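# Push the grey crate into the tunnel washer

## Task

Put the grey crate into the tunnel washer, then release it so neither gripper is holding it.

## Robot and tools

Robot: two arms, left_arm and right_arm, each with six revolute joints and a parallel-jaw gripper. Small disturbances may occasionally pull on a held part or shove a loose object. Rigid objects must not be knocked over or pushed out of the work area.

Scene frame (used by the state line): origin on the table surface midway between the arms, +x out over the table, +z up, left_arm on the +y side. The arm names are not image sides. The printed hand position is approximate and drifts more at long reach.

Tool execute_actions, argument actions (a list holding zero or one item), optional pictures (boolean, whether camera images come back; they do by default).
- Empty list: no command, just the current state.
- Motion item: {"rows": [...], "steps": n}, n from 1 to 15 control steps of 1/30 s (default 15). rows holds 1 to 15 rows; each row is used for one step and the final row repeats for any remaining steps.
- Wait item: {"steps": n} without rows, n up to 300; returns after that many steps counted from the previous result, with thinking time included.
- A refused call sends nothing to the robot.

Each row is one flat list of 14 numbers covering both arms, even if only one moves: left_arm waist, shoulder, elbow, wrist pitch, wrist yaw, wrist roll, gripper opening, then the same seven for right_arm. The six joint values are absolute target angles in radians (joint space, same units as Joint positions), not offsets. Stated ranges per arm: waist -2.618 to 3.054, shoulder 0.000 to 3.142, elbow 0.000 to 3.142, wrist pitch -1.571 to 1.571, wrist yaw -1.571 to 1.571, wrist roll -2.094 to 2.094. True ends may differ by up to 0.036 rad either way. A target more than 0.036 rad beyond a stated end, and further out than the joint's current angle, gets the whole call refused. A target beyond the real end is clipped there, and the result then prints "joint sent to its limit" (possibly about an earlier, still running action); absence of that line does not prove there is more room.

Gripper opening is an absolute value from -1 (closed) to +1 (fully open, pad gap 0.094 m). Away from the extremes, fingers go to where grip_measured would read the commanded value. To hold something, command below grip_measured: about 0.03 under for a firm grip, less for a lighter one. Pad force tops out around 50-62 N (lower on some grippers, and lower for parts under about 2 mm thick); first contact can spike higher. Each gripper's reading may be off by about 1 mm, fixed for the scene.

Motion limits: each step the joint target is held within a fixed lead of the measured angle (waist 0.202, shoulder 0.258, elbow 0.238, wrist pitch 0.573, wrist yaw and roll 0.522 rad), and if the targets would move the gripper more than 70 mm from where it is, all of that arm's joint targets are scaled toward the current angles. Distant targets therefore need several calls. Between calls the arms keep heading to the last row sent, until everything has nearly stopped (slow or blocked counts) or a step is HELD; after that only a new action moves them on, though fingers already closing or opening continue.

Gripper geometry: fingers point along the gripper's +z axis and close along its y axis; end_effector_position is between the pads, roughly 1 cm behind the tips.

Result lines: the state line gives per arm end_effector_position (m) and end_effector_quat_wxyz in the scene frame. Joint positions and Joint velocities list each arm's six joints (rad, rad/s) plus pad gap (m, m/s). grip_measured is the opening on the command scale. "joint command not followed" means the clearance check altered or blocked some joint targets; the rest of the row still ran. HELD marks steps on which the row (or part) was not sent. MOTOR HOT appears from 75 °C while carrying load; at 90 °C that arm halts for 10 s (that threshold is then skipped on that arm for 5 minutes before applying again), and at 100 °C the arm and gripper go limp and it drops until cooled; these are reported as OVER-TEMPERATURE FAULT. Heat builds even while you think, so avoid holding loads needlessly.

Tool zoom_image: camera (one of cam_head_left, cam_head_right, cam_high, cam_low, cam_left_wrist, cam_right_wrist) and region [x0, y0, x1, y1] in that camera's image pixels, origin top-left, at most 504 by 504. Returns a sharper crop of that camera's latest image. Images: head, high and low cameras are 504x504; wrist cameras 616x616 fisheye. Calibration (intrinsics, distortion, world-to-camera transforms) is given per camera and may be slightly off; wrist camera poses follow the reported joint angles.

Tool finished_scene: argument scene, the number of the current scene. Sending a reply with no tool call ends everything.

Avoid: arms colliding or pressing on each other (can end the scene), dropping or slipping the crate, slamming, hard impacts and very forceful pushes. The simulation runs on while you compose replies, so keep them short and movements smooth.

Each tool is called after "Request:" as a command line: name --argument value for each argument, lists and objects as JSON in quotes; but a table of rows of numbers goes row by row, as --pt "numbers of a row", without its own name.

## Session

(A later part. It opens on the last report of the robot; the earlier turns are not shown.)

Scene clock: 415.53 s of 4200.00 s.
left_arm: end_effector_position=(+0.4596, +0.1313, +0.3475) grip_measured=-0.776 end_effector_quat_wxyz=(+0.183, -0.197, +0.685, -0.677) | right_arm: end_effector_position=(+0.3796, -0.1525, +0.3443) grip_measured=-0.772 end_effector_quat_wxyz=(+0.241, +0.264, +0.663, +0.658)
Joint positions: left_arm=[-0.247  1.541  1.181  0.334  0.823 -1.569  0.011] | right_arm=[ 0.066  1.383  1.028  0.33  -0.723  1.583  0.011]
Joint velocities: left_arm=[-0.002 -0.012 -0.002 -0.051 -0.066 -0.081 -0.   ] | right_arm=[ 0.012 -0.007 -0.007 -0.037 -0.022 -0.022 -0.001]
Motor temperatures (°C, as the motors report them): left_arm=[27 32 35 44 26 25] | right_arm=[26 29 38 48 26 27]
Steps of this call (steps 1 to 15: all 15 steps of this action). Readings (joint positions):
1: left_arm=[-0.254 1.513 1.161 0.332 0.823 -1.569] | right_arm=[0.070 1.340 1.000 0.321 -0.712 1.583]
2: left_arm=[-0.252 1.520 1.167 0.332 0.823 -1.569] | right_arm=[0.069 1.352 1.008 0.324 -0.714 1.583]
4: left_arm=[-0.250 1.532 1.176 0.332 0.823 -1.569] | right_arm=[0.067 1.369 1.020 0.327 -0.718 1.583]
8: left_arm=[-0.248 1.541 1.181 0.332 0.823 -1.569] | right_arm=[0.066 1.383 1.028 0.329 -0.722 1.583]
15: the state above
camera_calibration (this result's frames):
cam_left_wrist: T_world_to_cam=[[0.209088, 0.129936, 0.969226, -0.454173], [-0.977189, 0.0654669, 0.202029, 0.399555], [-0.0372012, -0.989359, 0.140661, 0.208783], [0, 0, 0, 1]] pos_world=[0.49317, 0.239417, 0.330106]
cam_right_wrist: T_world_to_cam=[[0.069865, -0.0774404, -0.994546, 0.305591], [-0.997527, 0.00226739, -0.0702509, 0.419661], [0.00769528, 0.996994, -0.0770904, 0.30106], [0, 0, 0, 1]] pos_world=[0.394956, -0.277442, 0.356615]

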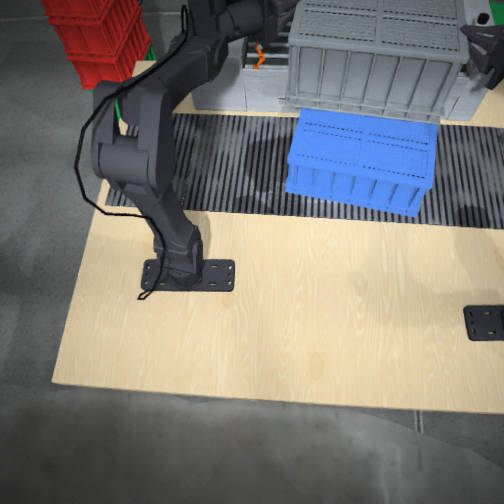

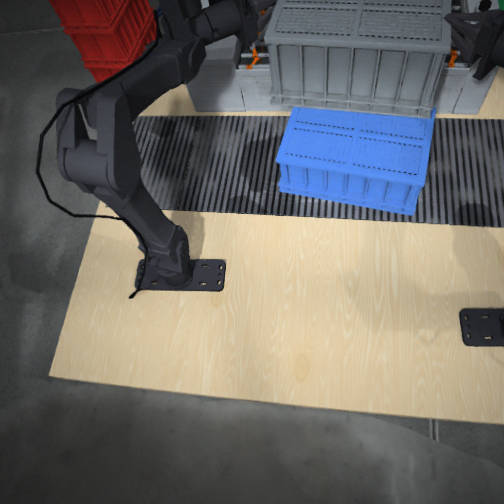

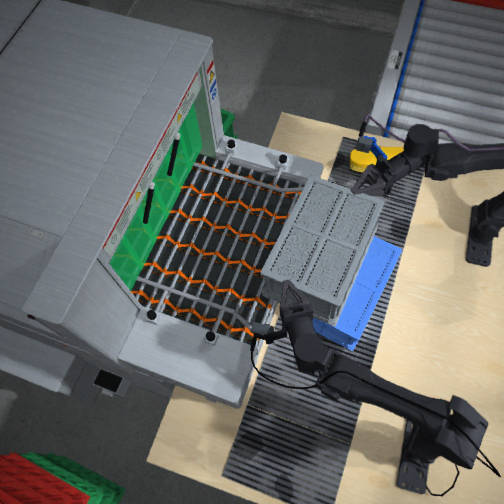

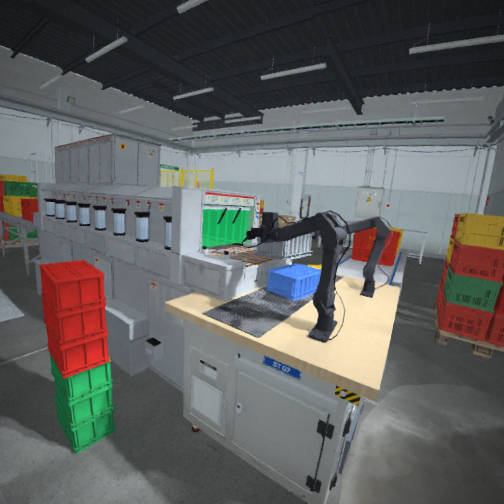

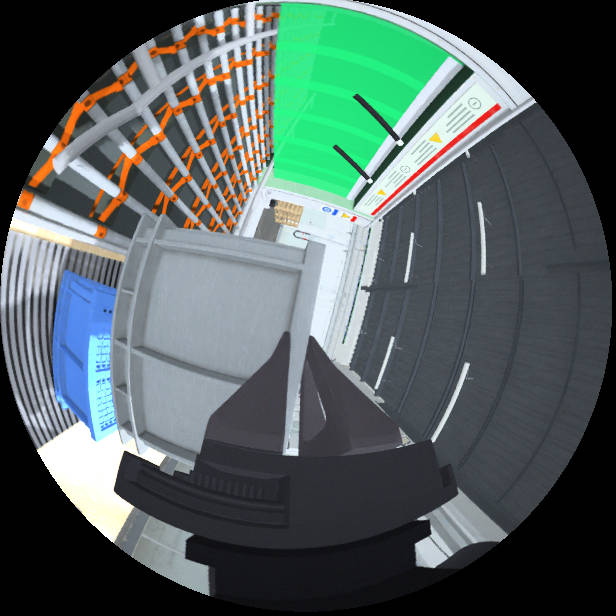

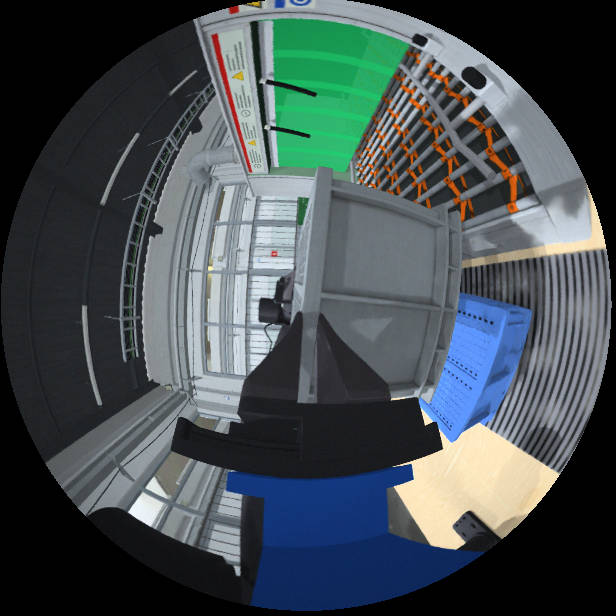

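Request:
execute_actions --actions '[{"rows":[[-0.240,1.530,1.226,0.392,0.832,-1.571,-0.81,0.056,1.375,1.073,0.390,-0.735,1.571,-0.81],[-0.239,1.532,1.228,0.391,0.831,-1.571,-0.81,0.056,1.379,1.076,0.391,-0.737,1.571,-0.81],[-0.239,1.535,1.231,0.391,0.829,-1.571,-0.81,0.055,1.384,1.081,0.392,-0.739,1.571,-0.81],[-0.238,1.540,1.236,0.390,0.828,-1.571,-0.81,0.054,1.392,1.088,0.393,-0.742,1.571,-0.81],[-0.236,1.546,1.243,0.390,0.826,-1.571,-0.81,0.053,1.402,1.098,0.395,-0.746,1.571,-0.81],[-0.234,1.553,1.250,0.390,0.824,-1.571,-0.81,0.052,1.414,1.109,0.396,-0.749,1.571,-0.81],[-0.233,1.561,1.259,0.389,0.823,-1.571,-0.81,0.051,1.428,1.121,0.398,-0.753,1.571,-0.81],[-0.231,1.569,1.267,0.388,0.821,-1.571,-0.81,0.049,1.441,1.133,0.399,-0.756,1.571,-0.81],[-0.229,1.577,1.275,0.388,0.819,-1.571,-0.81,0.048,1.455,1.146,0.400,-0.759,1.571,-0.81],[-0.227,1.585,1.284,0.387,0.818,-1.571,-0.81,0.047,1.468,1.158,0.402,-0.763,1.571,-0.81],[-0.225,1.593,1.292,0.387,0.816,-1.571,-0.81,0.045,1.482,1.170,0.403,-0.766,1.571,-0.81],[-0.223,1.601,1.301,0.386,0.814,-1.571,-0.81,0.044,1.496,1.182,0.405,-0.770,1.571,-0.81],[-0.222,1.609,1.309,0.386,0.812,-1.571,-0.81,0.043,1.509,1.194,0.406,-0.773,1.571,-0.81],[-0.220,1.617,1.317,0.385,0.811,-1.571,-0.81,0.042,1.523,1.207,0.408,-0.777,1.571,-0.81],[-0.218,1.625,1.326,0.385,0.809,-1.571,-0.81,0.040,1.536,1.219,0.409,-0.780,1.571,-0.81]],"steps":15}]' --pictures false

Request:
execute_actions --actions '[{"rows":[[-0.216,1.633,1.334,0.384,0.808,-1.571,-0.81,0.039,1.550,1.231,0.408,-0.783,1.571,-0.81],[-0.214,1.641,1.343,0.383,0.808,-1.571,-0.81,0.038,1.563,1.244,0.406,-0.786,1.571,-0.81],[-0.213,1.649,1.352,0.382,0.807,-1.571,-0.81,0.037,1.576,1.258,0.404,-0.789,1.571,-0.81],[-0.211,1.657,1.361,0.381,0.806,-1.571,-0.81,0.036,1.589,1.272,0.402,-0.792,1.571,-0.81],[-0.210,1.665,1.370,0.380,0.805,-1.571,-0.81,0.035,1.602,1.287,0.401,-0.796,1.571,-0.81],[-0.208,1.673,1.380,0.379,0.805,-1.571,-0.81,0.034,1.615,1.301,0.399,-0.799,1.571,-0.81],[-0.206,1.681,1.389,0.378,0.804,-1.571,-0.81,0.033,1.628,1.315,0.398,-0.802,1.571,-0.81],[-0.205,1.689,1.398,0.376,0.803,-1.571,-0.81,0.032,1.641,1.330,0.396,-0.805,1.571,-0.81],[-0.204,1.697,1.407,0.375,0.803,-1.571,-0.81,0.032,1.654,1.344,0.394,-0.808,1.571,-0.81],[-0.202,1.705,1.416,0.374,0.802,-1.571,-0.81,0.031,1.667,1.358,0.393,-0.811,1.571,-0.81],[-0.200,1.713,1.426,0.373,0.801,-1.571,-0.81,0.030,1.680,1.373,0.391,-0.814,1.571,-0.81],[-0.199,1.721,1.435,0.372,0.800,-1.571,-0.81,0.029,1.693,1.387,0.389,-0.817,1.571,-0.81],[-0.197,1.729,1.444,0.371,0.800,-1.571,-0.81,0.028,1.706,1.402,0.388,-0.820,1.571,-0.81],[-0.196,1.737,1.454,0.370,0.799,-1.571,-0.81,0.027,1.719,1.416,0.386,-0.823,1.571,-0.81],[-0.194,1.745,1.463,0.367,0.805,-1.571,-0.81,0.026,1.732,1.430,0.384,-0.824,1.571,-0.81]],"steps":15}]' --pictures false

Request:
execute_actions --actions '[{"rows":[[-0.193,1.753,1.472,0.365,0.811,-1.571,-0.81,0.026,1.745,1.445,0.381,-0.824,1.571,-0.81],[-0.192,1.763,1.485,0.362,0.817,-1.571,-0.81,0.025,1.755,1.458,0.378,-0.824,1.571,-0.81],[-0.190,1.773,1.498,0.360,0.819,-1.571,-0.81,0.025,1.766,1.471,0.376,-0.825,1.571,-0.81],[-0.189,1.784,1.511,0.357,0.821,-1.571,-0.81,0.025,1.776,1.484,0.374,-0.825,1.571,-0.81],[-0.188,1.794,1.524,0.354,0.823,-1.571,-0.81,0.024,1.786,1.497,0.371,-0.825,1.571,-0.81],[-0.186,1.804,1.537,0.352,0.825,-1.571,-0.81,0.024,1.796,1.510,0.368,-0.825,1.571,-0.81],[-0.185,1.814,1.550,0.349,0.826,-1.571,-0.81,0.024,1.807,1.523,0.366,-0.826,1.571,-0.81],[-0.184,1.824,1.563,0.347,0.828,-1.571,-0.81,0.024,1.817,1.536,0.364,-0.826,1.571,-0.81],[-0.182,1.834,1.576,0.344,0.830,-1.571,-0.81,0.023,1.827,1.549,0.361,-0.826,1.571,-0.81],[-0.181,1.845,1.589,0.342,0.832,-1.571,-0.81,0.023,1.837,1.562,0.358,-0.827,1.571,-0.81],[-0.180,1.855,1.602,0.337,0.833,-1.571,-0.81,0.023,1.848,1.575,0.355,-0.827,1.571,-0.81],[-0.178,1.865,1.615,0.333,0.834,-1.571,-0.81,0.022,1.858,1.588,0.351,-0.827,1.571,-0.81],[-0.177,1.876,1.629,0.329,0.835,-1.571,-0.81,0.022,1.869,1.603,0.347,-0.827,1.571,-0.81],[-0.176,1.886,1.644,0.325,0.836,-1.571,-0.81,0.022,1.879,1.617,0.343,-0.828,1.571,-0.81],[-0.175,1.897,1.659,0.321,0.837,-1.571,-0.81,0.022,1.890,1.632,0.339,-0.828,1.571,-0.81]],"steps":15}]' --pictures false

Request:
execute_actions --actions '[{"rows":[[-0.174,1.908,1.674,0.317,0.839,-1.571,-0.81,0.021,1.901,1.647,0.335,-0.828,1.571,-0.81],[-0.173,1.918,1.688,0.313,0.840,-1.571,-0.81,0.021,1.912,1.662,0.331,-0.828,1.571,-0.81],[-0.171,1.929,1.703,0.309,0.841,-1.571,-0.81,0.021,1.922,1.676,0.327,-0.829,1.571,-0.81],[-0.170,1.939,1.718,0.305,0.842,-1.571,-0.81,0.021,1.933,1.691,0.323,-0.829,1.571,-0.81],[-0.169,1.950,1.733,0.301,0.843,-1.571,-0.81,0.020,1.944,1.706,0.319,-0.829,1.571,-0.81],[-0.168,1.961,1.747,0.297,0.844,-1.571,-0.81,0.020,1.955,1.721,0.315,-0.829,1.571,-0.81],[-0.167,1.971,1.762,0.292,0.845,-1.571,-0.81,0.020,1.965,1.735,0.310,-0.830,1.571,-0.81],[-0.166,1.982,1.777,0.286,0.846,-1.571,-0.81,0.020,1.976,1.750,0.305,-0.830,1.571,-0.81],[-0.165,1.992,1.793,0.281,0.846,-1.571,-0.81,0.019,1.986,1.766,0.300,-0.830,1.571,-0.81],[-0.164,2.003,1.809,0.276,0.847,-1.571,-0.81,0.019,1.997,1.782,0.294,-0.830,1.571,-0.81],[-0.163,2.014,1.825,0.271,0.848,-1.571,-0.81,0.019,2.008,1.797,0.289,-0.831,1.571,-0.81],[-0.162,2.024,1.841,0.266,0.849,-1.571,-0.81,0.019,2.018,1.813,0.284,-0.831,1.571,-0.81],[-0.162,2.034,1.857,0.260,0.850,-1.571,-0.81,0.018,2.028,1.829,0.279,-0.831,1.571,-0.81],[-0.161,2.045,1.872,0.255,0.851,-1.571,-0.81,0.018,2.039,1.844,0.274,-0.832,1.571,-0.81],[-0.160,2.056,1.888,0.250,0.852,-1.571,-0.81,0.018,2.050,1.860,0.268,-0.832,1.571,-0.81]],"steps":15}]' --pictures false

Request:
execute_actions --actions '[{"rows":[[-0.159,2.066,1.904,0.245,0.852,-1.571,-0.81,0.017,2.060,1.876,0.264,-0.832,1.571,-0.81],[-0.158,2.076,1.920,0.241,0.853,-1.571,-0.81,0.017,2.070,1.892,0.260,-0.832,1.571,-0.81],[-0.157,2.086,1.935,0.238,0.853,-1.571,-0.81,0.017,2.080,1.906,0.257,-0.833,1.571,-0.81],[-0.157,2.094,1.947,0.236,0.854,-1.571,-0.81,0.017,2.088,1.918,0.255,-0.833,1.571,-0.81],[-0.156,2.100,1.956,0.234,0.854,-1.571,-0.81,0.016,2.094,1.927,0.253,-0.833,1.571,-0.81],[-0.156,2.104,1.963,0.234,0.854,-1.571,-0.81,0.016,2.098,1.934,0.253,-0.833,1.571,-0.81],[-0.156,2.107,1.967,0.234,0.854,-1.571,-0.81,0.016,2.101,1.938,0.253,-0.833,1.571,-0.81],[-0.156,2.108,1.968,0.234,0.854,-1.571,-0.81,0.016,2.102,1.939,0.253,-0.833,1.571,-0.81]],"steps":15}]'

Scene clock: 476.03 s of 4200.00 s.
left_arm: end_effector_position=(+0.4857, +0.1360, +0.3525) grip_measured=-0.776 end_effector_quat_wxyz=(+0.195, -0.202, +0.681, -0.676) | right_arm: end_effector_position=(+0.4127, -0.1498, +0.3490) grip_measured=-0.772 end_effector_quat_wxyz=(+0.236, +0.253, +0.664, +0.663)
Joint positions: left_arm=[-0.229  1.62   1.272  0.335  0.816 -1.569  0.011] | right_arm=[ 0.052  1.521  1.159  0.348 -0.76   1.583  0.011]
Joint velocities: left_arm=[ 0.061  0.252  0.208 -0.022  0.007  0.022 -0.001] | right_arm=[-0.027  0.403  0.325 -0.022 -0.081  0.007 -0.001]
Motor temperatures (°C, as the motors report them): left_arm=[27 33 36 48 26 25] | right_arm=[26 31 40 52 26 27]
Steps of this call (steps 1 to 15: the robot went on to your last target; steps 16 to 1800: nothing new was sent; steps 1801 to 1815: all 15 steps of this action). Readings (joint positions):
1801: left_arm=[-0.247 1.541 1.181 0.334 0.823 -1.569] | right_arm=[0.066 1.383 1.028 0.330 -0.724 1.583]
1802: left_arm=[-0.247 1.541 1.181 0.334 0.823 -1.569] | right_arm=[0.066 1.383 1.028 0.331 -0.724 1.583]
1804: left_arm=[-0.247 1.542 1.183 0.334 0.823 -1.569] | right_arm=[0.064 1.386 1.034 0.331 -0.727 1.583]
1808: left_arm=[-0.242 1.562 1.213 0.334 0.823 -1.569] | right_arm=[0.060 1.422 1.073 0.335 -0.737 1.583]
1815: the state above

Scene clock: 476.53 s of 4200.00 s.
left_arm: end_effector_position=(+0.5241, +0.1424, +0.3545) grip_measured=-0.776 end_effector_quat_wxyz=(+0.211, -0.210, +0.676, -0.675) | right_arm: end_effector_position=(+0.4610, -0.1460, +0.3508) grip_measured=-0.772 end_effector_quat_wxyz=(+0.228, +0.239, +0.666, +0.668)
Joint positions: left_arm=[-0.205  1.742  1.407  0.334  0.806 -1.569  0.011] | right_arm=[ 0.038  1.719  1.367  0.349 -0.808  1.583  0.011]
Joint velocities: left_arm=[ 0.037  0.217  0.266 -0.007 -0.066 -0.022 -0.001] | right_arm=[-0.032  0.369  0.388  0.022 -0.095 -0.022 -0.001]
Motor temperatures (°C, as the motors report them): left_arm=[27 33 36 48 26 25] | right_arm=[26 31 40 52 26 27]
Steps of this call (steps 1 to 15: all 15 steps of this action). Readings (joint positions):
1: left_arm=[-0.227 1.629 1.280 0.335 0.815 -1.569] | right_arm=[0.051 1.535 1.171 0.349 -0.763 1.583]
2: left_arm=[-0.226 1.638 1.288 0.335 0.815 -1.569] | right_arm=[0.050 1.549 1.183 0.349 -0.766 1.583]
4: left_arm=[-0.222 1.656 1.304 0.335 0.813 -1.569] | right_arm=[0.047 1.576 1.209 0.350 -0.773 1.583]
8: left_arm=[-0.216 1.689 1.340 0.335 0.810 -1.569] | right_arm=[0.043 1.630 1.264 0.350 -0.786 1.583]
15: the state above

Scene clock: 477.03 s of 4200.00 s.
left_arm: end_effector_position=(+0.5647, +0.1451, +0.3548) grip_measured=-0.776 end_effector_quat_wxyz=(+0.213, -0.210, +0.674, -0.675) | right_arm: end_effector_position=(+0.5031, -0.1439, +0.3509) grip_measured=-0.772 end_effector_quat_wxyz=(+0.227, +0.234, +0.667, +0.670)
Joint positions: left_arm=[-0.185  1.893  1.594  0.301  0.822 -1.569  0.011] | right_arm=[ 0.032  1.884  1.567  0.318 -0.821  1.583  0.011]
Joint velocities: left_arm=[ 0.037  0.295  0.413 -0.125 -0.007  0.007 -0.001] | right_arm=[ 0.027  0.291  0.427 -0.095 -0.066  0.066 -0.   ]
Motor temperatures (°C, as the motors report them): left_arm=[27 33 36 48 26 25] | right_arm=[26 31 40 52 26 27]
Steps of this call (steps 1 to 15: all 15 steps of this action). Readings (joint positions):
1: left_arm=[-0.203 1.750 1.417 0.333 0.806 -1.569] | right_arm=[0.037 1.732 1.382 0.349 -0.810 1.583]
2: left_arm=[-0.202 1.759 1.427 0.332 0.806 -1.569] | right_arm=[0.036 1.745 1.396 0.349 -0.812 1.583]
4: left_arm=[-0.199 1.778 1.450 0.329 0.807 -1.569] | right_arm=[0.035 1.769 1.422 0.347 -0.816 1.583]
8: left_arm=[-0.194 1.820 1.501 0.321 0.812 -1.569] | right_arm=[0.034 1.811 1.473 0.339 -0.818 1.583]
15: the state above

Scene clock: 477.53 s of 4200.00 s.
left_arm: end_effector_position=(+0.6048, +0.1467, +0.3550) grip_measured=-0.776 end_effector_quat_wxyz=(+0.214, -0.210, +0.674, -0.675) | right_arm: end_effector_position=(+0.5432, -0.1421, +0.3509) grip_measured=-0.772 end_effector_quat_wxyz=(+0.228, +0.234, +0.667, +0.670)
Joint positions: left_arm=[-0.169  2.054  1.821  0.237  0.838 -1.569  0.011] | right_arm=[ 0.028  2.046  1.794  0.255 -0.824  1.583  0.011]
Joint velocities: left_arm=[ 0.012  0.305  0.437 -0.168 -0.007 -0.022  0.001] | right_arm=[-0.037  0.291  0.437 -0.095 -0.007  0.081  0.001]
Motor temperatures (°C, as the motors report them): left_arm=[27 33 36 48 26 25] | right_arm=[26 32 40 52 26 27]
Steps of this call (steps 1 to 15: all 15 steps of this action). Readings (joint positions):
1: left_arm=[-0.184 1.904 1.609 0.298 0.823 -1.569] | right_arm=[0.032 1.895 1.582 0.315 -0.821 1.583]
2: left_arm=[-0.183 1.915 1.624 0.294 0.825 -1.569] | right_arm=[0.031 1.906 1.597 0.311 -0.821 1.583]
4: left_arm=[-0.180 1.936 1.653 0.287 0.827 -1.569] | right_arm=[0.031 1.927 1.626 0.304 -0.822 1.583]
8: left_arm=[-0.176 1.979 1.712 0.271 0.831 -1.569] | right_arm=[0.030 1.971 1.685 0.289 -0.823 1.583]
15: the state above

Scene clock: 478.03 s of 4200.00 s.
left_arm: end_effector_position=(+0.6211, +0.1470, +0.3525) grip_measured=-0.776 end_effector_quat_wxyz=(+0.212, -0.211, +0.675, -0.674) | right_arm: end_effector_position=(+0.5596, -0.1419, +0.3487) grip_measured=-0.772 end_effector_quat_wxyz=(+0.226, +0.235, +0.667, +0.669)
Joint positions: left_arm=[-0.164  2.126  1.925  0.201  0.844 -1.569  0.011] | right_arm=[ 0.026  2.117  1.896  0.22  -0.827  1.583  0.011]
Joint velocities: left_arm=[ 0.002 -0.022  0.017 -0.007 -0.037 -0.037  0.001] | right_arm=[ 0.002 -0.002 -0.002  0.037 -0.022  0.022 -0.   ]
Motor temperatures (°C, as the motors report them): left_arm=[27 33 36 48 26 25] | right_arm=[26 32 40 52 26 27]
Steps of this call (steps 1 to 15: all 15 steps of this action). Readings (joint positions):
1: left_arm=[-0.168 2.065 1.837 0.232 0.839 -1.569] | right_arm=[0.028 2.056 1.809 0.250 -0.825 1.583]
2: left_arm=[-0.168 2.076 1.853 0.227 0.840 -1.569] | right_arm=[0.027 2.067 1.825 0.245 -0.825 1.583]
4: left_arm=[-0.166 2.096 1.884 0.219 0.841 -1.569] | right_arm=[0.027 2.087 1.855 0.237 -0.826 1.583]
8: left_arm=[-0.165 2.122 1.920 0.209 0.843 -1.569] | right_arm=[0.026 2.113 1.891 0.228 -0.826 1.583]
15: the state above
camera_calibration (this result's frames):
cam_left_wrist: T_world_to_cam=[[0.176286, 0.146261, 0.973412, -0.478339], [-0.984103, 0.00454013, 0.17754, 0.577258], [0.0215477, -0.989236, 0.144736, 0.191614], [0, 0, 0, 1]] pos_world=[0.648277, 0.256892, 0.335401]
cam_right_wrist: T_world_to_cam=[[0.0969276, -0.0688567, -0.992907, 0.283685], [-0.99382, -0.0609183, -0.0927922, 0.596381], [-0.0540968, 0.995765, -0.0743358, 0.322943], [0, 0, 0, 1]] pos_world=[0.582669, -0.265711, 0.361018]

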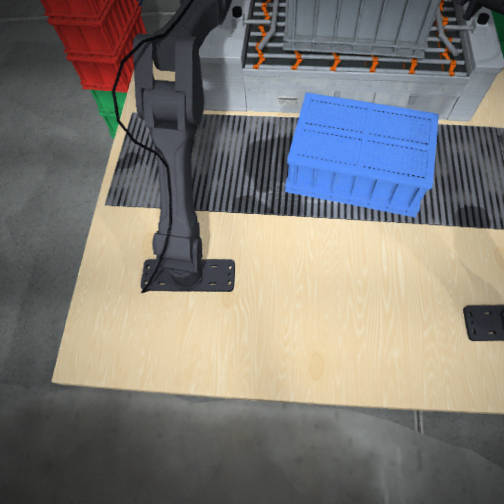

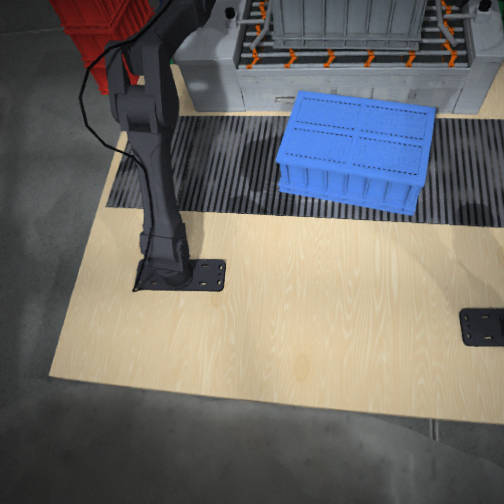

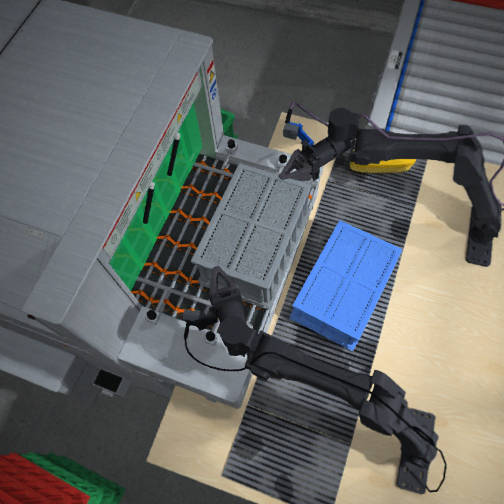

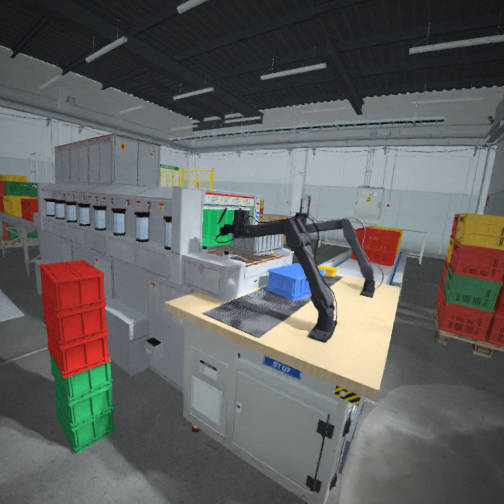

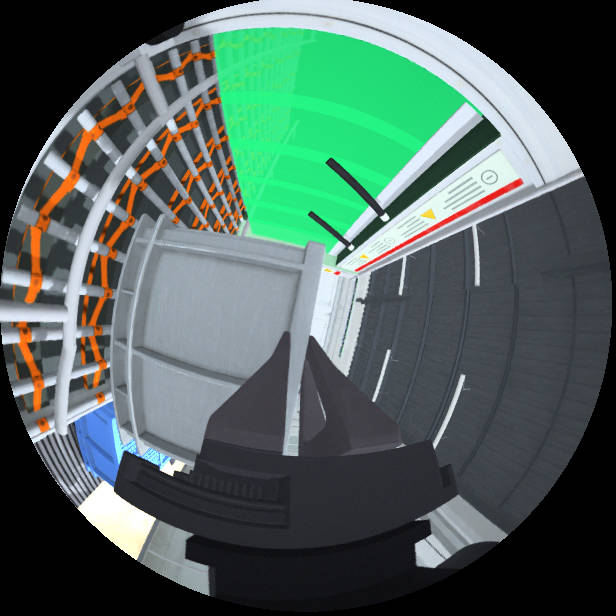

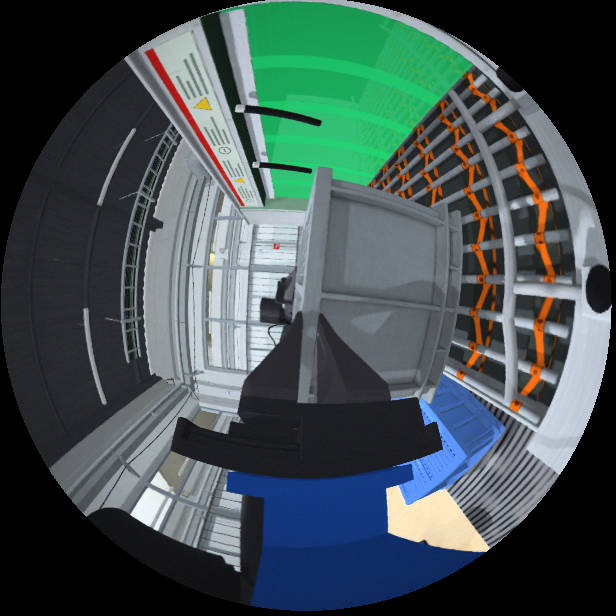

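Request:
execute_actions --actions '[{"rows":[[-0.156,2.109,1.969,0.232,0.855,-1.571,-0.81,0.016,2.103,1.940,0.251,-0.833,1.571,-0.81],[-0.156,2.112,1.973,0.231,0.855,-1.571,-0.81,0.016,2.106,1.944,0.250,-0.833,1.571,-0.81],[-0.155,2.117,1.979,0.229,0.856,-1.571,-0.81,0.016,2.111,1.950,0.249,-0.833,1.571,-0.81],[-0.155,2.124,1.987,0.228,0.856,-1.571,-0.81,0.016,2.118,1.958,0.247,-0.833,1.571,-0.81],[-0.154,2.133,1.998,0.226,0.857,-1.571,-0.81,0.015,2.127,1.968,0.245,-0.833,1.571,-0.81],[-0.154,2.143,2.010,0.223,0.858,-1.571,-0.81,0.015,2.137,1.980,0.243,-0.833,1.571,-0.81],[-0.153,2.154,2.023,0.221,0.859,-1.571,-0.81,0.015,2.148,1.993,0.241,-0.833,1.571,-0.81],[-0.152,2.165,2.037,0.219,0.860,-1.571,-0.81,0.015,2.159,2.007,0.239,-0.833,1.571,-0.81],[-0.152,2.178,2.051,0.217,0.861,-1.571,-0.81,0.014,2.171,2.021,0.237,-0.833,1.571,-0.81],[-0.151,2.190,2.065,0.215,0.862,-1.571,-0.81,0.014,2.183,2.036,0.235,-0.833,1.571,-0.81],[-0.150,2.201,2.079,0.213,0.862,-1.571,-0.81,0.014,2.195,2.049,0.233,-0.833,1.571,-0.81],[-0.149,2.212,2.092,0.212,0.863,-1.571,-0.81,0.014,2.206,2.062,0.232,-0.833,1.571,-0.81],[-0.149,2.222,2.104,0.210,0.863,-1.571,-0.81,0.014,2.216,2.074,0.231,-0.833,1.571,-0.81],[-0.148,2.231,2.115,0.209,0.864,-1.571,-0.81,0.013,2.224,2.084,0.230,-0.833,1.571,-0.81],[-0.148,2.238,2.123,0.209,0.864,-1.571,-0.81,0.013,2.231,2.093,0.229,-0.833,1.571,-0.81]],"steps":15}]' --pictures false

Request:
execute_actions --actions '[{"rows":[[-0.147,2.243,2.129,0.209,0.864,-1.571,-0.81,0.013,2.236,2.099,0.229,-0.833,1.571,-0.81],[-0.147,2.246,2.133,0.209,0.864,-1.571,-0.81,0.013,2.239,2.102,0.229,-0.833,1.571,-0.81],[-0.147,2.247,2.134,0.209,0.864,-1.571,-0.81,0.013,2.240,2.104,0.229,-0.833,1.571,-0.81],[-0.147,2.247,2.134,0.215,0.864,-1.571,-0.81,0.013,2.240,2.104,0.235,-0.833,1.571,-0.81],[-0.147,2.247,2.134,0.221,0.864,-1.571,-0.81,0.013,2.240,2.104,0.241,-0.833,1.571,-0.81],[-0.147,2.247,2.127,0.228,0.864,-1.571,-0.81,0.013,2.240,2.097,0.248,-0.833,1.571,-0.81],[-0.147,2.247,2.119,0.234,0.864,-1.571,-0.81,0.013,2.240,2.089,0.254,-0.833,1.571,-0.81],[-0.147,2.247,2.111,0.238,0.864,-1.571,-0.81,0.013,2.240,2.081,0.258,-0.833,1.571,-0.81],[-0.147,2.247,2.104,0.241,0.864,-1.571,-0.81,0.013,2.240,2.074,0.262,-0.833,1.571,-0.81],[-0.147,2.247,2.100,0.244,0.864,-1.571,-0.81,0.013,2.240,2.071,0.265,-0.833,1.571,-0.81],[-0.147,2.247,2.097,0.248,0.864,-1.571,-0.81,0.013,2.240,2.067,0.268,-0.833,1.571,-0.81],[-0.147,2.247,2.094,0.251,0.864,-1.571,-0.81,0.013,2.240,2.064,0.271,-0.833,1.571,-0.81],[-0.147,2.247,2.090,0.255,0.864,-1.571,-0.81,0.013,2.240,2.061,0.275,-0.833,1.571,-0.81],[-0.147,2.247,2.086,0.258,0.864,-1.571,-0.81,0.013,2.240,2.057,0.278,-0.833,1.571,-0.81],[-0.147,2.247,2.083,0.261,0.864,-1.571,-0.81,0.013,2.240,2.054,0.281,-0.833,1.571,-0.81]],"steps":15}]' --pictures false

Request:
execute_actions --actions '[{"rows":[[-0.147,2.247,2.080,0.265,0.864,-1.571,-0.81,0.013,2.240,2.051,0.285,-0.833,1.571,-0.81],[-0.147,2.247,2.076,0.268,0.864,-1.571,-0.81,0.013,2.240,2.047,0.288,-0.833,1.571,-0.81],[-0.147,2.247,2.072,0.272,0.864,-1.571,-0.81,0.013,2.240,2.044,0.291,-0.833,1.571,-0.81],[-0.147,2.247,2.069,0.275,0.864,-1.571,-0.81,0.013,2.240,2.040,0.294,-0.833,1.571,-0.81],[-0.147,2.247,2.066,0.278,0.864,-1.571,-0.81,0.013,2.240,2.037,0.298,-0.833,1.571,-0.81],[-0.147,2.247,2.062,0.282,0.864,-1.571,-0.81,0.013,2.240,2.034,0.301,-0.833,1.571,-0.81],[-0.147,2.247,2.058,0.285,0.864,-1.571,-0.81,0.013,2.240,2.030,0.304,-0.833,1.571,-0.81],[-0.147,2.247,2.055,0.289,0.864,-1.571,-0.81,0.013,2.240,2.027,0.308,-0.833,1.571,-0.81],[-0.147,2.247,2.052,0.292,0.864,-1.571,-0.81,0.013,2.240,2.024,0.311,-0.833,1.571,-0.81],[-0.147,2.247,2.048,0.295,0.864,-1.571,-0.81,0.013,2.240,2.020,0.314,-0.833,1.571,-0.81],[-0.147,2.247,2.044,0.299,0.864,-1.571,-0.81,0.013,2.240,2.017,0.318,-0.833,1.571,-0.81],[-0.147,2.247,2.041,0.302,0.864,-1.571,-0.81,0.013,2.240,2.014,0.321,-0.833,1.571,-0.81],[-0.147,2.247,2.038,0.306,0.864,-1.571,-0.81,0.013,2.240,2.010,0.324,-0.833,1.571,-0.81],[-0.147,2.247,2.034,0.309,0.864,-1.571,-0.81,0.013,2.240,2.007,0.328,-0.833,1.571,-0.81],[-0.147,2.247,2.030,0.312,0.864,-1.571,-0.81,0.013,2.240,2.004,0.331,-0.833,1.571,-0.81]],"steps":15}]' --pictures false

Request:
execute_actions --actions '[{"rows":[[-0.147,2.247,2.027,0.314,0.864,-1.571,-0.81,0.013,2.240,2.000,0.333,-0.833,1.571,-0.81],[-0.147,2.247,2.024,0.314,0.864,-1.571,-0.81,0.013,2.240,1.997,0.333,-0.833,1.571,-0.81],[-0.147,2.247,2.020,0.314,0.864,-1.571,-0.81,0.013,2.240,1.994,0.333,-0.833,1.571,-0.81]],"steps":12}]'

Scene clock: 538.53 s of 4200.00 s.
left_arm: end_effector_position=(+0.6452, +0.1480, +0.3465) grip_measured=-0.776 end_effector_quat_wxyz=(+0.217, -0.206, +0.673, -0.677) | right_arm: end_effector_position=(+0.5837, -0.1409, +0.3425) grip_measured=-0.772 end_effector_quat_wxyz=(+0.232, +0.230, +0.665, +0.672)
Joint positions: left_arm=[-0.157  2.238  2.068  0.186  0.851 -1.569  0.011] | right_arm=[ 0.024  2.229  2.038  0.206 -0.829  1.583  0.011]
Joint velocities: left_arm=[ 0.017  0.305  0.266 -0.037  0.051 -0.051 -0.001] | right_arm=[-0.012  0.315  0.266 -0.11  -0.007 -0.022  0.002]
Motor temperatures (°C, as the motors report them): left_arm=[27 43 37 47 26 25] | right_arm=[26 44 41 50 26 27]
Steps of this call (steps 1 to 15: the robot went on to your last target; steps 16 to 1800: nothing new was sent; steps 1801 to 1815: all 15 steps of this action). Readings (joint positions):
1801: left_arm=[-0.164 2.126 1.926 0.200 0.844 -1.569] | right_arm=[0.026 2.117 1.897 0.219 -0.827 1.583]
1802: left_arm=[-0.164 2.126 1.926 0.200 0.844 -1.569] | right_arm=[0.026 2.117 1.897 0.219 -0.827 1.583]
1804: left_arm=[-0.164 2.130 1.934 0.197 0.844 -1.569] | right_arm=[0.026 2.121 1.905 0.215 -0.827 1.583]
1808: left_arm=[-0.162 2.158 1.977 0.193 0.847 -1.569] | right_arm=[0.025 2.150 1.948 0.213 -0.828 1.583]
1815: the state above

Scene clock: 539.03 s of 4200.00 s.
left_arm: end_effector_position=(+0.6528, +0.1479, +0.3342) grip_measured=-0.776 end_effector_quat_wxyz=(+0.214, -0.209, +0.674, -0.675) | right_arm: end_effector_position=(+0.5911, -0.1411, +0.3310) grip_measured=-0.772 end_effector_quat_wxyz=(+0.229, +0.234, +0.666, +0.670)
Joint positions: left_arm=[-0.155  2.274  2.087  0.192  0.853 -1.569  0.011] | right_arm=[ 0.023  2.263  2.057  0.211 -0.829  1.583  0.011]
Joint velocities: left_arm=[ 0.012 -0.027 -0.012  0.051  0.037 -0.037 -0.001] | right_arm=[-0.002  0.012  0.007  0.095 -0.007  0.037 -0.001]
Motor temperatures (°C, as the motors report them): left_arm=[27 43 37 47 26 25] | right_arm=[26 44 41 50 26 27]
Steps of this call (steps 1 to 15: all 15 steps of this action). Readings (joint positions):
1: left_arm=[-0.156 2.248 2.076 0.184 0.851 -1.569] | right_arm=[0.024 2.239 2.046 0.204 -0.829 1.583]
2: left_arm=[-0.156 2.256 2.082 0.182 0.852 -1.569] | right_arm=[0.024 2.247 2.051 0.202 -0.829 1.583]
4: left_arm=[-0.155 2.267 2.087 0.179 0.852 -1.569] | right_arm=[0.024 2.257 2.056 0.199 -0.829 1.583]
8: left_arm=[-0.155 2.274 2.087 0.179 0.853 -1.569] | right_arm=[0.023 2.263 2.057 0.198 -0.829 1.583]
15: the state above

Scene clock: 539.53 s of 4200.00 s.
left_arm: end_effector_position=(+0.6531, +0.1478, +0.3199) grip_measured=-0.776 end_effector_quat_wxyz=(+0.212, -0.211, +0.675, -0.675) | right_arm: end_effector_position=(+0.5912, -0.1411, +0.3168) grip_measured=-0.772 end_effector_quat_wxyz=(+0.227, +0.235, +0.667, +0.669)
Joint positions: left_arm=[-0.155  2.274  2.034  0.24   0.854 -1.569  0.011] | right_arm=[ 0.023  2.263  2.005  0.258 -0.829  1.582  0.011]
Joint velocities: left_arm=[-0.002 -0.002 -0.085  0.125 -0.051 -0.007  0.   ] | right_arm=[-0.002  0.007 -0.09   0.095 -0.022  0.022  0.   ]
Motor temperatures (°C, as the motors report them): left_arm=[27 43 36 47 26 25] | right_arm=[26 45 41 50 26 27]
Steps of this call (steps 1 to 15: all 15 steps of this action). Readings (joint positions):
1: left_arm=[-0.155 2.274 2.087 0.195 0.854 -1.569] | right_arm=[0.023 2.263 2.055 0.215 -0.829 1.583]
2: left_arm=[-0.155 2.274 2.085 0.199 0.854 -1.569] | right_arm=[0.023 2.263 2.053 0.220 -0.829 1.583]
4: left_arm=[-0.155 2.274 2.078 0.209 0.854 -1.569] | right_arm=[0.023 2.263 2.046 0.229 -0.829 1.582]
8: left_arm=[-0.155 2.274 2.059 0.219 0.854 -1.569] | right_arm=[0.023 2.263 2.028 0.238 -0.829 1.582]
15: the state above

Scene clock: 539.93 s of 4200.00 s.
left_arm: end_effector_position=(+0.6530, +0.1477, +0.3150) grip_measured=-0.776 end_effector_quat_wxyz=(+0.211, -0.211, +0.676, -0.674) | right_arm: end_effector_position=(+0.5911, -0.1411, +0.3123) grip_measured=-0.772 end_effector_quat_wxyz=(+0.226, +0.236, +0.667, +0.669)
Joint positions: left_arm=[-0.155  2.274  2.017  0.255  0.854 -1.569  0.011] | right_arm=[ 0.023  2.263  1.988  0.272 -0.829  1.582  0.011]
Joint velocities: left_arm=[ 0.002  0.017 -0.002  0.051 -0.022  0.051  0.   ] | right_arm=[-0.012 -0.012  0.007  0.037  0.037 -0.007 -0.001]
Motor temperatures (°C, as the motors report them): left_arm=[27 44 36 47 26 25] | right_arm=[26 45 41 50 26 27]
Steps of this call (steps 1 to 12: all 12 steps of this action). Readings (joint positions):
1: left_arm=[-0.155 2.274 2.031 0.243 0.854 -1.569] | right_arm=[0.023 2.263 2.001 0.262 -0.829 1.582]
2: left_arm=[-0.155 2.274 2.028 0.246 0.854 -1.569] | right_arm=[0.023 2.263 1.998 0.265 -0.829 1.582]
4: left_arm=[-0.155 2.274 2.022 0.250 0.854 -1.569] | right_arm=[0.023 2.263 1.993 0.268 -0.829 1.582]
8: left_arm=[-0.155 2.274 2.017 0.251 0.854 -1.569] | right_arm=[0.023 2.263 1.988 0.269 -0.829 1.582]
12: the state above
camera_calibration (this result's frames):
cam_left_wrist: T_world_to_cam=[[0.178299, 0.145862, 0.973105, -0.448737], [-0.983759, 0.00563022, 0.179407, 0.614271], [0.0206899, -0.989289, 0.144497, 0.197751], [0, 0, 0, 1]] pos_world=[0.680212, 0.257628, 0.297889]
cam_right_wrist: T_world_to_cam=[[0.0956618, -0.0692752, -0.993, 0.245282], [-0.993979, -0.0601927, -0.0915568, 0.624151], [-0.0534287, 0.99578, -0.0746162, 0.320819], [0, 0, 0, 1]] pos_world=[0.61407, -0.264904, 0.324649]

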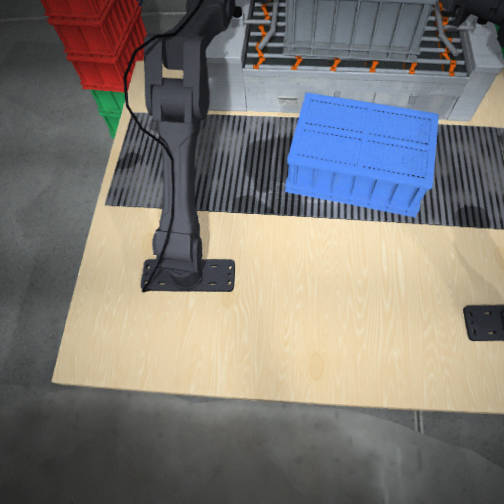

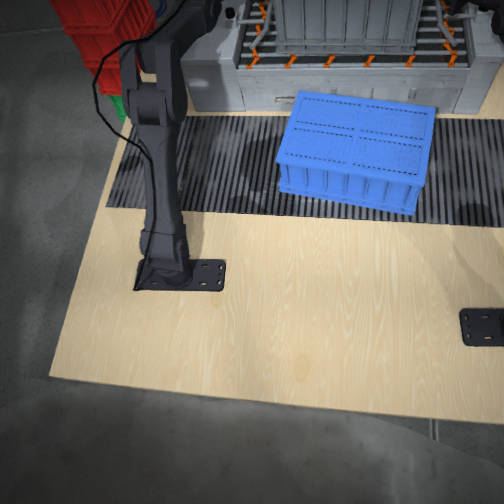

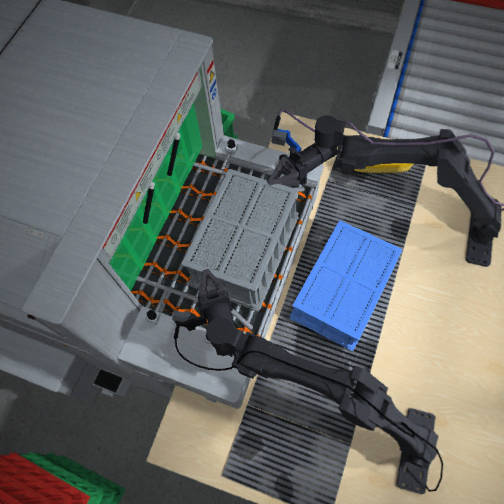

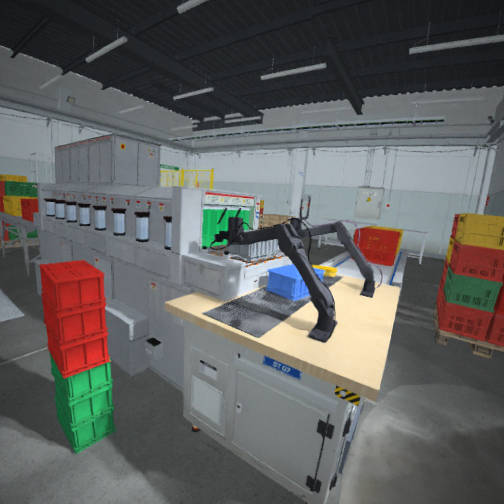

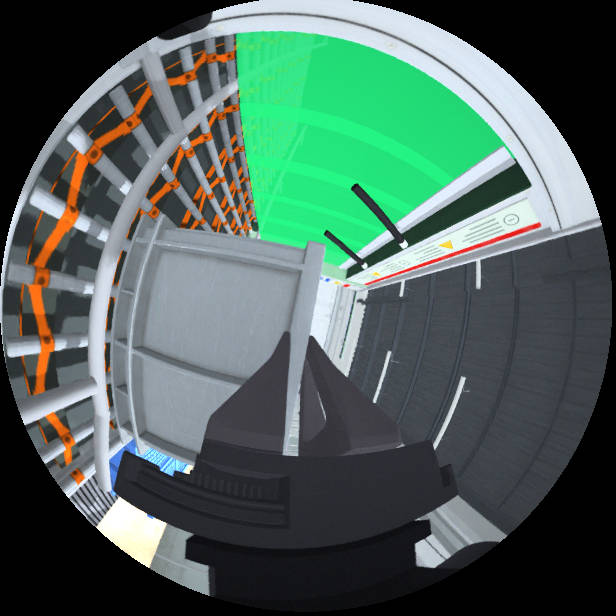

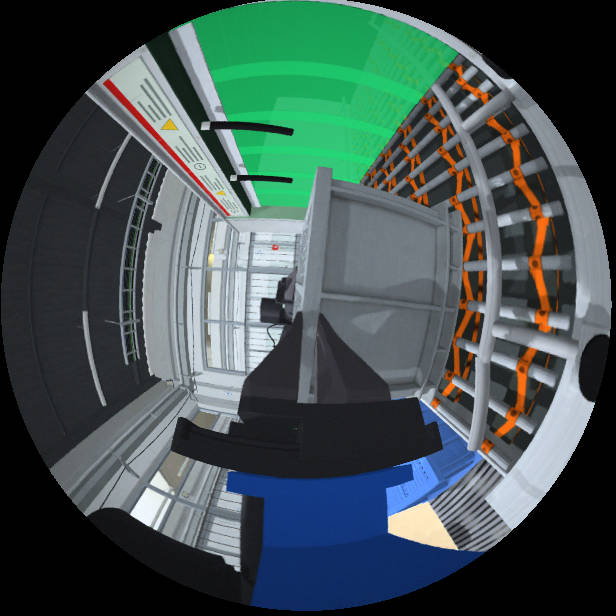

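Request:
execute_actions --actions '[{"rows":[[-0.147,2.247,2.018,0.318,0.864,-1.571,-0.81,0.013,2.240,1.992,0.337,-0.833,1.571,-0.81],[-0.147,2.247,2.015,0.322,0.864,-1.571,-0.81,0.013,2.240,1.989,0.341,-0.833,1.571,-0.81],[-0.147,2.247,2.012,0.326,0.864,-1.571,-0.81,0.013,2.240,1.986,0.345,-0.833,1.571,-0.81],[-0.147,2.247,2.008,0.330,0.864,-1.571,-0.81,0.013,2.240,1.982,0.349,-0.833,1.571,-0.81],[-0.147,2.247,2.005,0.333,0.864,-1.571,-0.81,0.013,2.240,1.979,0.352,-0.833,1.571,-0.81],[-0.147,2.247,2.001,0.337,0.864,-1.571,-0.81,0.013,2.240,1.975,0.356,-0.833,1.571,-0.81],[-0.147,2.247,1.998,0.341,0.864,-1.571,-0.81,0.013,2.240,1.972,0.360,-0.833,1.571,-0.81],[-0.147,2.247,1.994,0.344,0.864,-1.571,-0.81,0.013,2.240,1.968,0.363,-0.833,1.571,-0.81],[-0.147,2.247,1.991,0.348,0.864,-1.571,-0.81,0.013,2.240,1.965,0.367,-0.833,1.571,-0.81],[-0.147,2.247,1.987,0.352,0.864,-1.571,-0.81,0.013,2.240,1.961,0.371,-0.833,1.571,-0.81],[-0.147,2.247,1.984,0.355,0.864,-1.571,-0.81,0.013,2.240,1.958,0.374,-0.833,1.571,-0.81],[-0.147,2.247,1.980,0.358,0.864,-1.571,-0.81,0.013,2.240,1.954,0.377,-0.833,1.571,-0.81],[-0.147,2.247,1.977,0.360,0.864,-1.571,-0.81,0.013,2.240,1.951,0.379,-0.833,1.571,-0.81],[-0.147,2.247,1.975,0.360,0.864,-1.571,-0.81,0.013,2.240,1.949,0.379,-0.833,1.571,-0.81]],"steps":15}]' --pictures false

Request:
execute_actions --actions '[{"steps":8}]' --pictures false

Scene clock: 549.60 s of 4200.00 s.
left_arm: end_effector_position=(+0.6525, +0.1477, +0.3062) grip_measured=-0.776 end_effector_quat_wxyz=(+0.213, -0.209, +0.675, -0.675) | right_arm: end_effector_position=(+0.5906, -0.1411, +0.3039) grip_measured=-0.772 end_effector_quat_wxyz=(+0.229, +0.233, +0.666, +0.670)
Joint positions: left_arm=[-0.155  2.274  1.977  0.301  0.855 -1.569  0.011] | right_arm=[ 0.023  2.263  1.949  0.319 -0.829  1.582  0.011]
Joint velocities: left_arm=[ 0.002  0.007 -0.051  0.081 -0.022 -0.037 -0.001] | right_arm=[ 0.002 -0.012 -0.037  0.022  0.022 -0.066 -0.   ]
Motor temperatures (°C, as the motors report them): left_arm=[27 46 35 48 26 25] | right_arm=[26 47 40 51 26 27]
Steps of this call (steps 1 to 15: the robot went on to your last target; steps 16 to 275: nothing new was sent; steps 276 to 290: all 15 steps of this action). Readings (joint positions):
276: left_arm=[-0.155 2.274 2.017 0.257 0.854 -1.569] | right_arm=[0.023 2.263 1.988 0.275 -0.829 1.582]
277: left_arm=[-0.155 2.274 2.017 0.258 0.854 -1.569] | right_arm=[0.023 2.263 1.988 0.275 -0.829 1.582]
279: left_arm=[-0.155 2.274 2.015 0.263 0.854 -1.569] | right_arm=[0.023 2.263 1.986 0.280 -0.829 1.582]
283: left_arm=[-0.155 2.274 2.001 0.278 0.854 -1.569] | right_arm=[0.023 2.263 1.972 0.295 -0.829 1.582]
290: the state above

Scene clock: 549.87 s of 4200.00 s.
left_arm: end_effector_position=(+0.6525, +0.1477, +0.3063) grip_measured=-0.776 end_effector_quat_wxyz=(+0.214, -0.208, +0.674, -0.676) | right_arm: end_effector_position=(+0.5905, -0.1411, +0.3038) grip_measured=-0.772 end_effector_quat_wxyz=(+0.230, +0.232, +0.666, +0.671)
Joint positions: left_arm=[-0.155  2.274  1.975  0.307  0.855 -1.569  0.011] | right_arm=[ 0.023  2.263  1.947  0.324 -0.829  1.582  0.011]
Joint velocities: left_arm=[ 0.002 -0.002 -0.017 -0.051 -0.037 -0.051  0.001] | right_arm=[ 0.012  0.002 -0.017  0.022  0.007  0.007  0.001]
Motor temperatures (°C, as the motors report them): left_arm=[27 46 35 48 26 25] | right_arm=[26 47 40 51 26 27]
Steps of this call (steps 1 to 8: the robot went on to your last target). Readings (joint positions):
1: left_arm=[-0.155 2.274 1.976 0.303 0.855 -1.569] | right_arm=[0.023 2.263 1.948 0.321 -0.829 1.582]
2: left_arm=[-0.155 2.274 1.975 0.304 0.855 -1.569] | right_arm=[0.023 2.263 1.948 0.322 -0.829 1.582]
4: left_arm=[-0.155 2.274 1.975 0.306 0.855 -1.569] | right_arm=[0.023 2.263 1.947 0.323 -0.829 1.582]
8: the state above

Request:
execute_actions --actions '[{"rows":[[-0.147,2.247,1.972,0.360,0.864,-1.571,-0.81,0.013,2.240,1.946,0.379,-0.833,1.571,-0.81],[-0.147,2.247,1.969,0.360,0.864,-1.571,-0.81,0.013,2.240,1.943,0.379,-0.833,1.571,-0.81],[-0.147,2.247,1.966,0.360,0.864,-1.571,-0.81,0.013,2.240,1.940,0.379,-0.833,1.571,-0.81],[-0.147,2.247,1.963,0.360,0.864,-1.571,-0.81,0.013,2.240,1.937,0.379,-0.833,1.571,-0.81],[-0.147,2.247,1.960,0.360,0.864,-1.571,-0.81,0.013,2.240,1.934,0.379,-0.833,1.571,-0.81],[-0.147,2.247,1.957,0.360,0.864,-1.571,-0.81,0.013,2.240,1.931,0.379,-0.833,1.571,-0.81],[-0.147,2.247,1.954,0.360,0.864,-1.571,-0.81,0.013,2.240,1.928,0.379,-0.833,1.571,-0.81],[-0.147,2.247,1.951,0.360,0.864,-1.571,-0.81,0.013,2.240,1.925,0.379,-0.833,1.571,-0.81],[-0.147,2.247,1.948,0.360,0.864,-1.571,-0.81,0.013,2.240,1.922,0.379,-0.833,1.571,-0.81]],"steps":15}]'

Scene clock: 556.47 s of 4200.00 s.
left_arm: end_effector_position=(+0.6521, +0.1477, +0.3043) grip_measured=-0.776 end_effector_quat_wxyz=(+0.218, -0.203, +0.672, -0.678) | right_arm: end_effector_position=(+0.5901, -0.1411, +0.3008) grip_measured=-0.772 end_effector_quat_wxyz=(+0.234, +0.228, +0.665, +0.671)
Joint positions: left_arm=[-0.155  2.274  1.956  0.339  0.855 -1.569  0.011] | right_arm=[ 0.023  2.263  1.928  0.352 -0.829  1.577  0.011]
Joint velocities: left_arm=[ 0.012  0.007 -0.012  0.022 -0.022 -0.037 -0.   ] | right_arm=[-0.002 -0.012 -0.012  0.022  0.022 -0.051  0.   ]
Motor temperatures (°C, as the motors report them): left_arm=[27 47 35 49 26 25] | right_arm=[26 48 39 52 26 27]
Steps of this call (steps 1 to 15: the robot went on to your last target; steps 16 to 183: nothing new was sent; steps 184 to 198: all 15 steps of this action). Readings (joint positions):
184: left_arm=[-0.155 2.274 1.975 0.307 0.855 -1.569] | right_arm=[0.023 2.263 1.947 0.324 -0.829 1.582]
185: left_arm=[-0.155 2.274 1.975 0.307 0.855 -1.569] | right_arm=[0.023 2.263 1.947 0.324 -0.829 1.582]
187: left_arm=[-0.155 2.274 1.972 0.309 0.855 -1.569] | right_arm=[0.023 2.263 1.945 0.326 -0.829 1.582]
191: left_arm=[-0.155 2.274 1.962 0.325 0.855 -1.569] | right_arm=[0.023 2.263 1.934 0.341 -0.829 1.578]
198: the state above
camera_calibration (this result's frames):
cam_left_wrist: T_world_to_cam=[[0.155549, 0.148208, 0.976647, -0.424693], [-0.987697, 0.00719501, 0.156217, 0.624686], [0.0161256, -0.98893, 0.147503, 0.2013], [0, 0, 0, 1]] pos_world=[0.679814, 0.25752, 0.287496]
cam_right_wrist: T_world_to_cam=[[0.11909, -0.0710571, -0.990337, 0.219127], [-0.991521, -0.0607373, -0.114875, 0.62753], [-0.0519878, 0.995621, -0.0776879, 0.319993], [0, 0, 0, 1]] pos_world=[0.61275, -0.264907, 0.313957]

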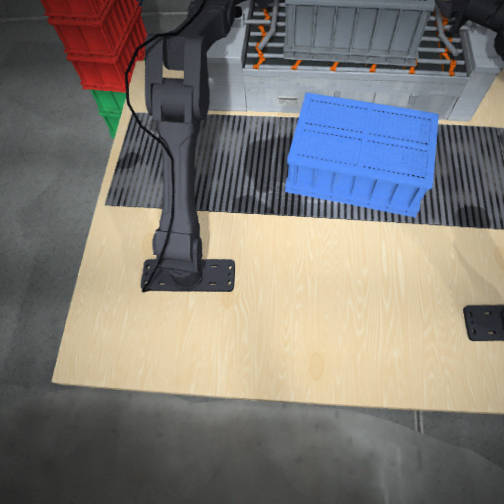

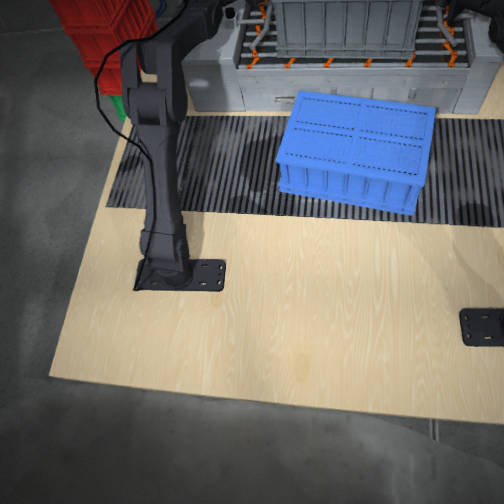

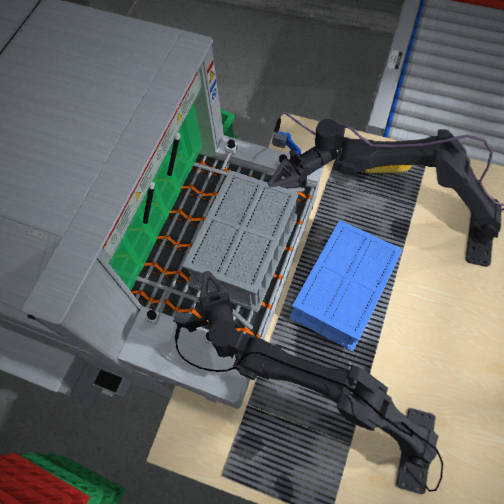

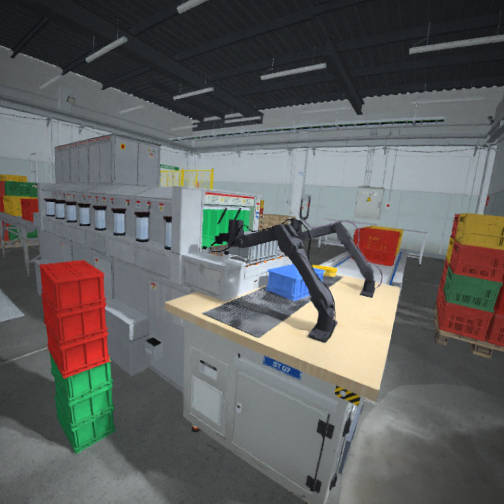

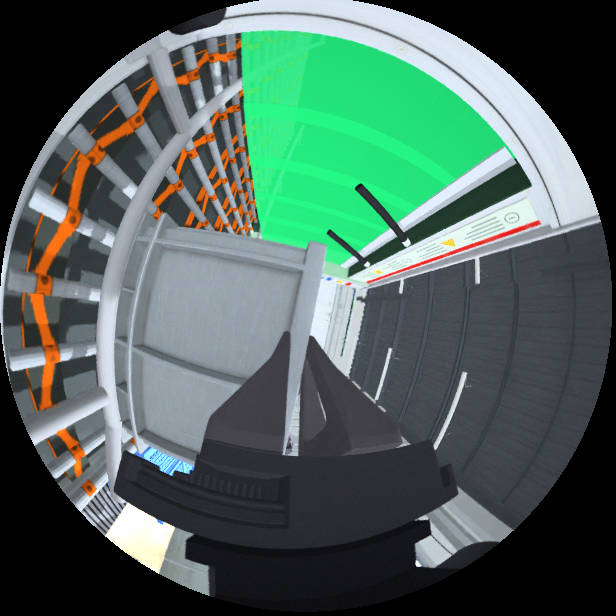

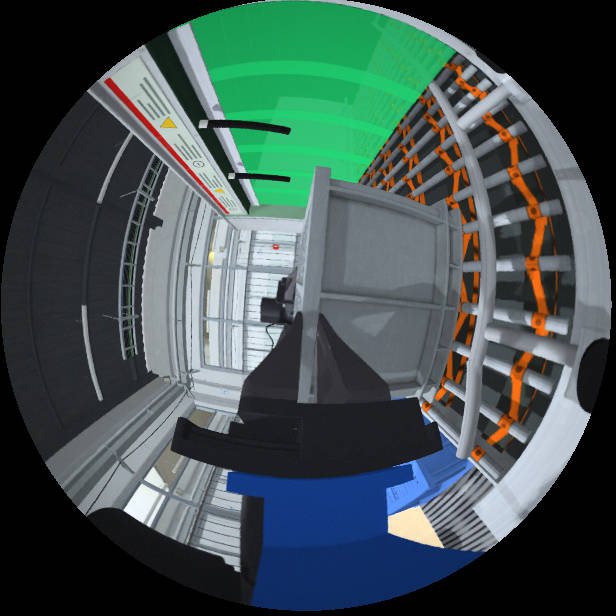

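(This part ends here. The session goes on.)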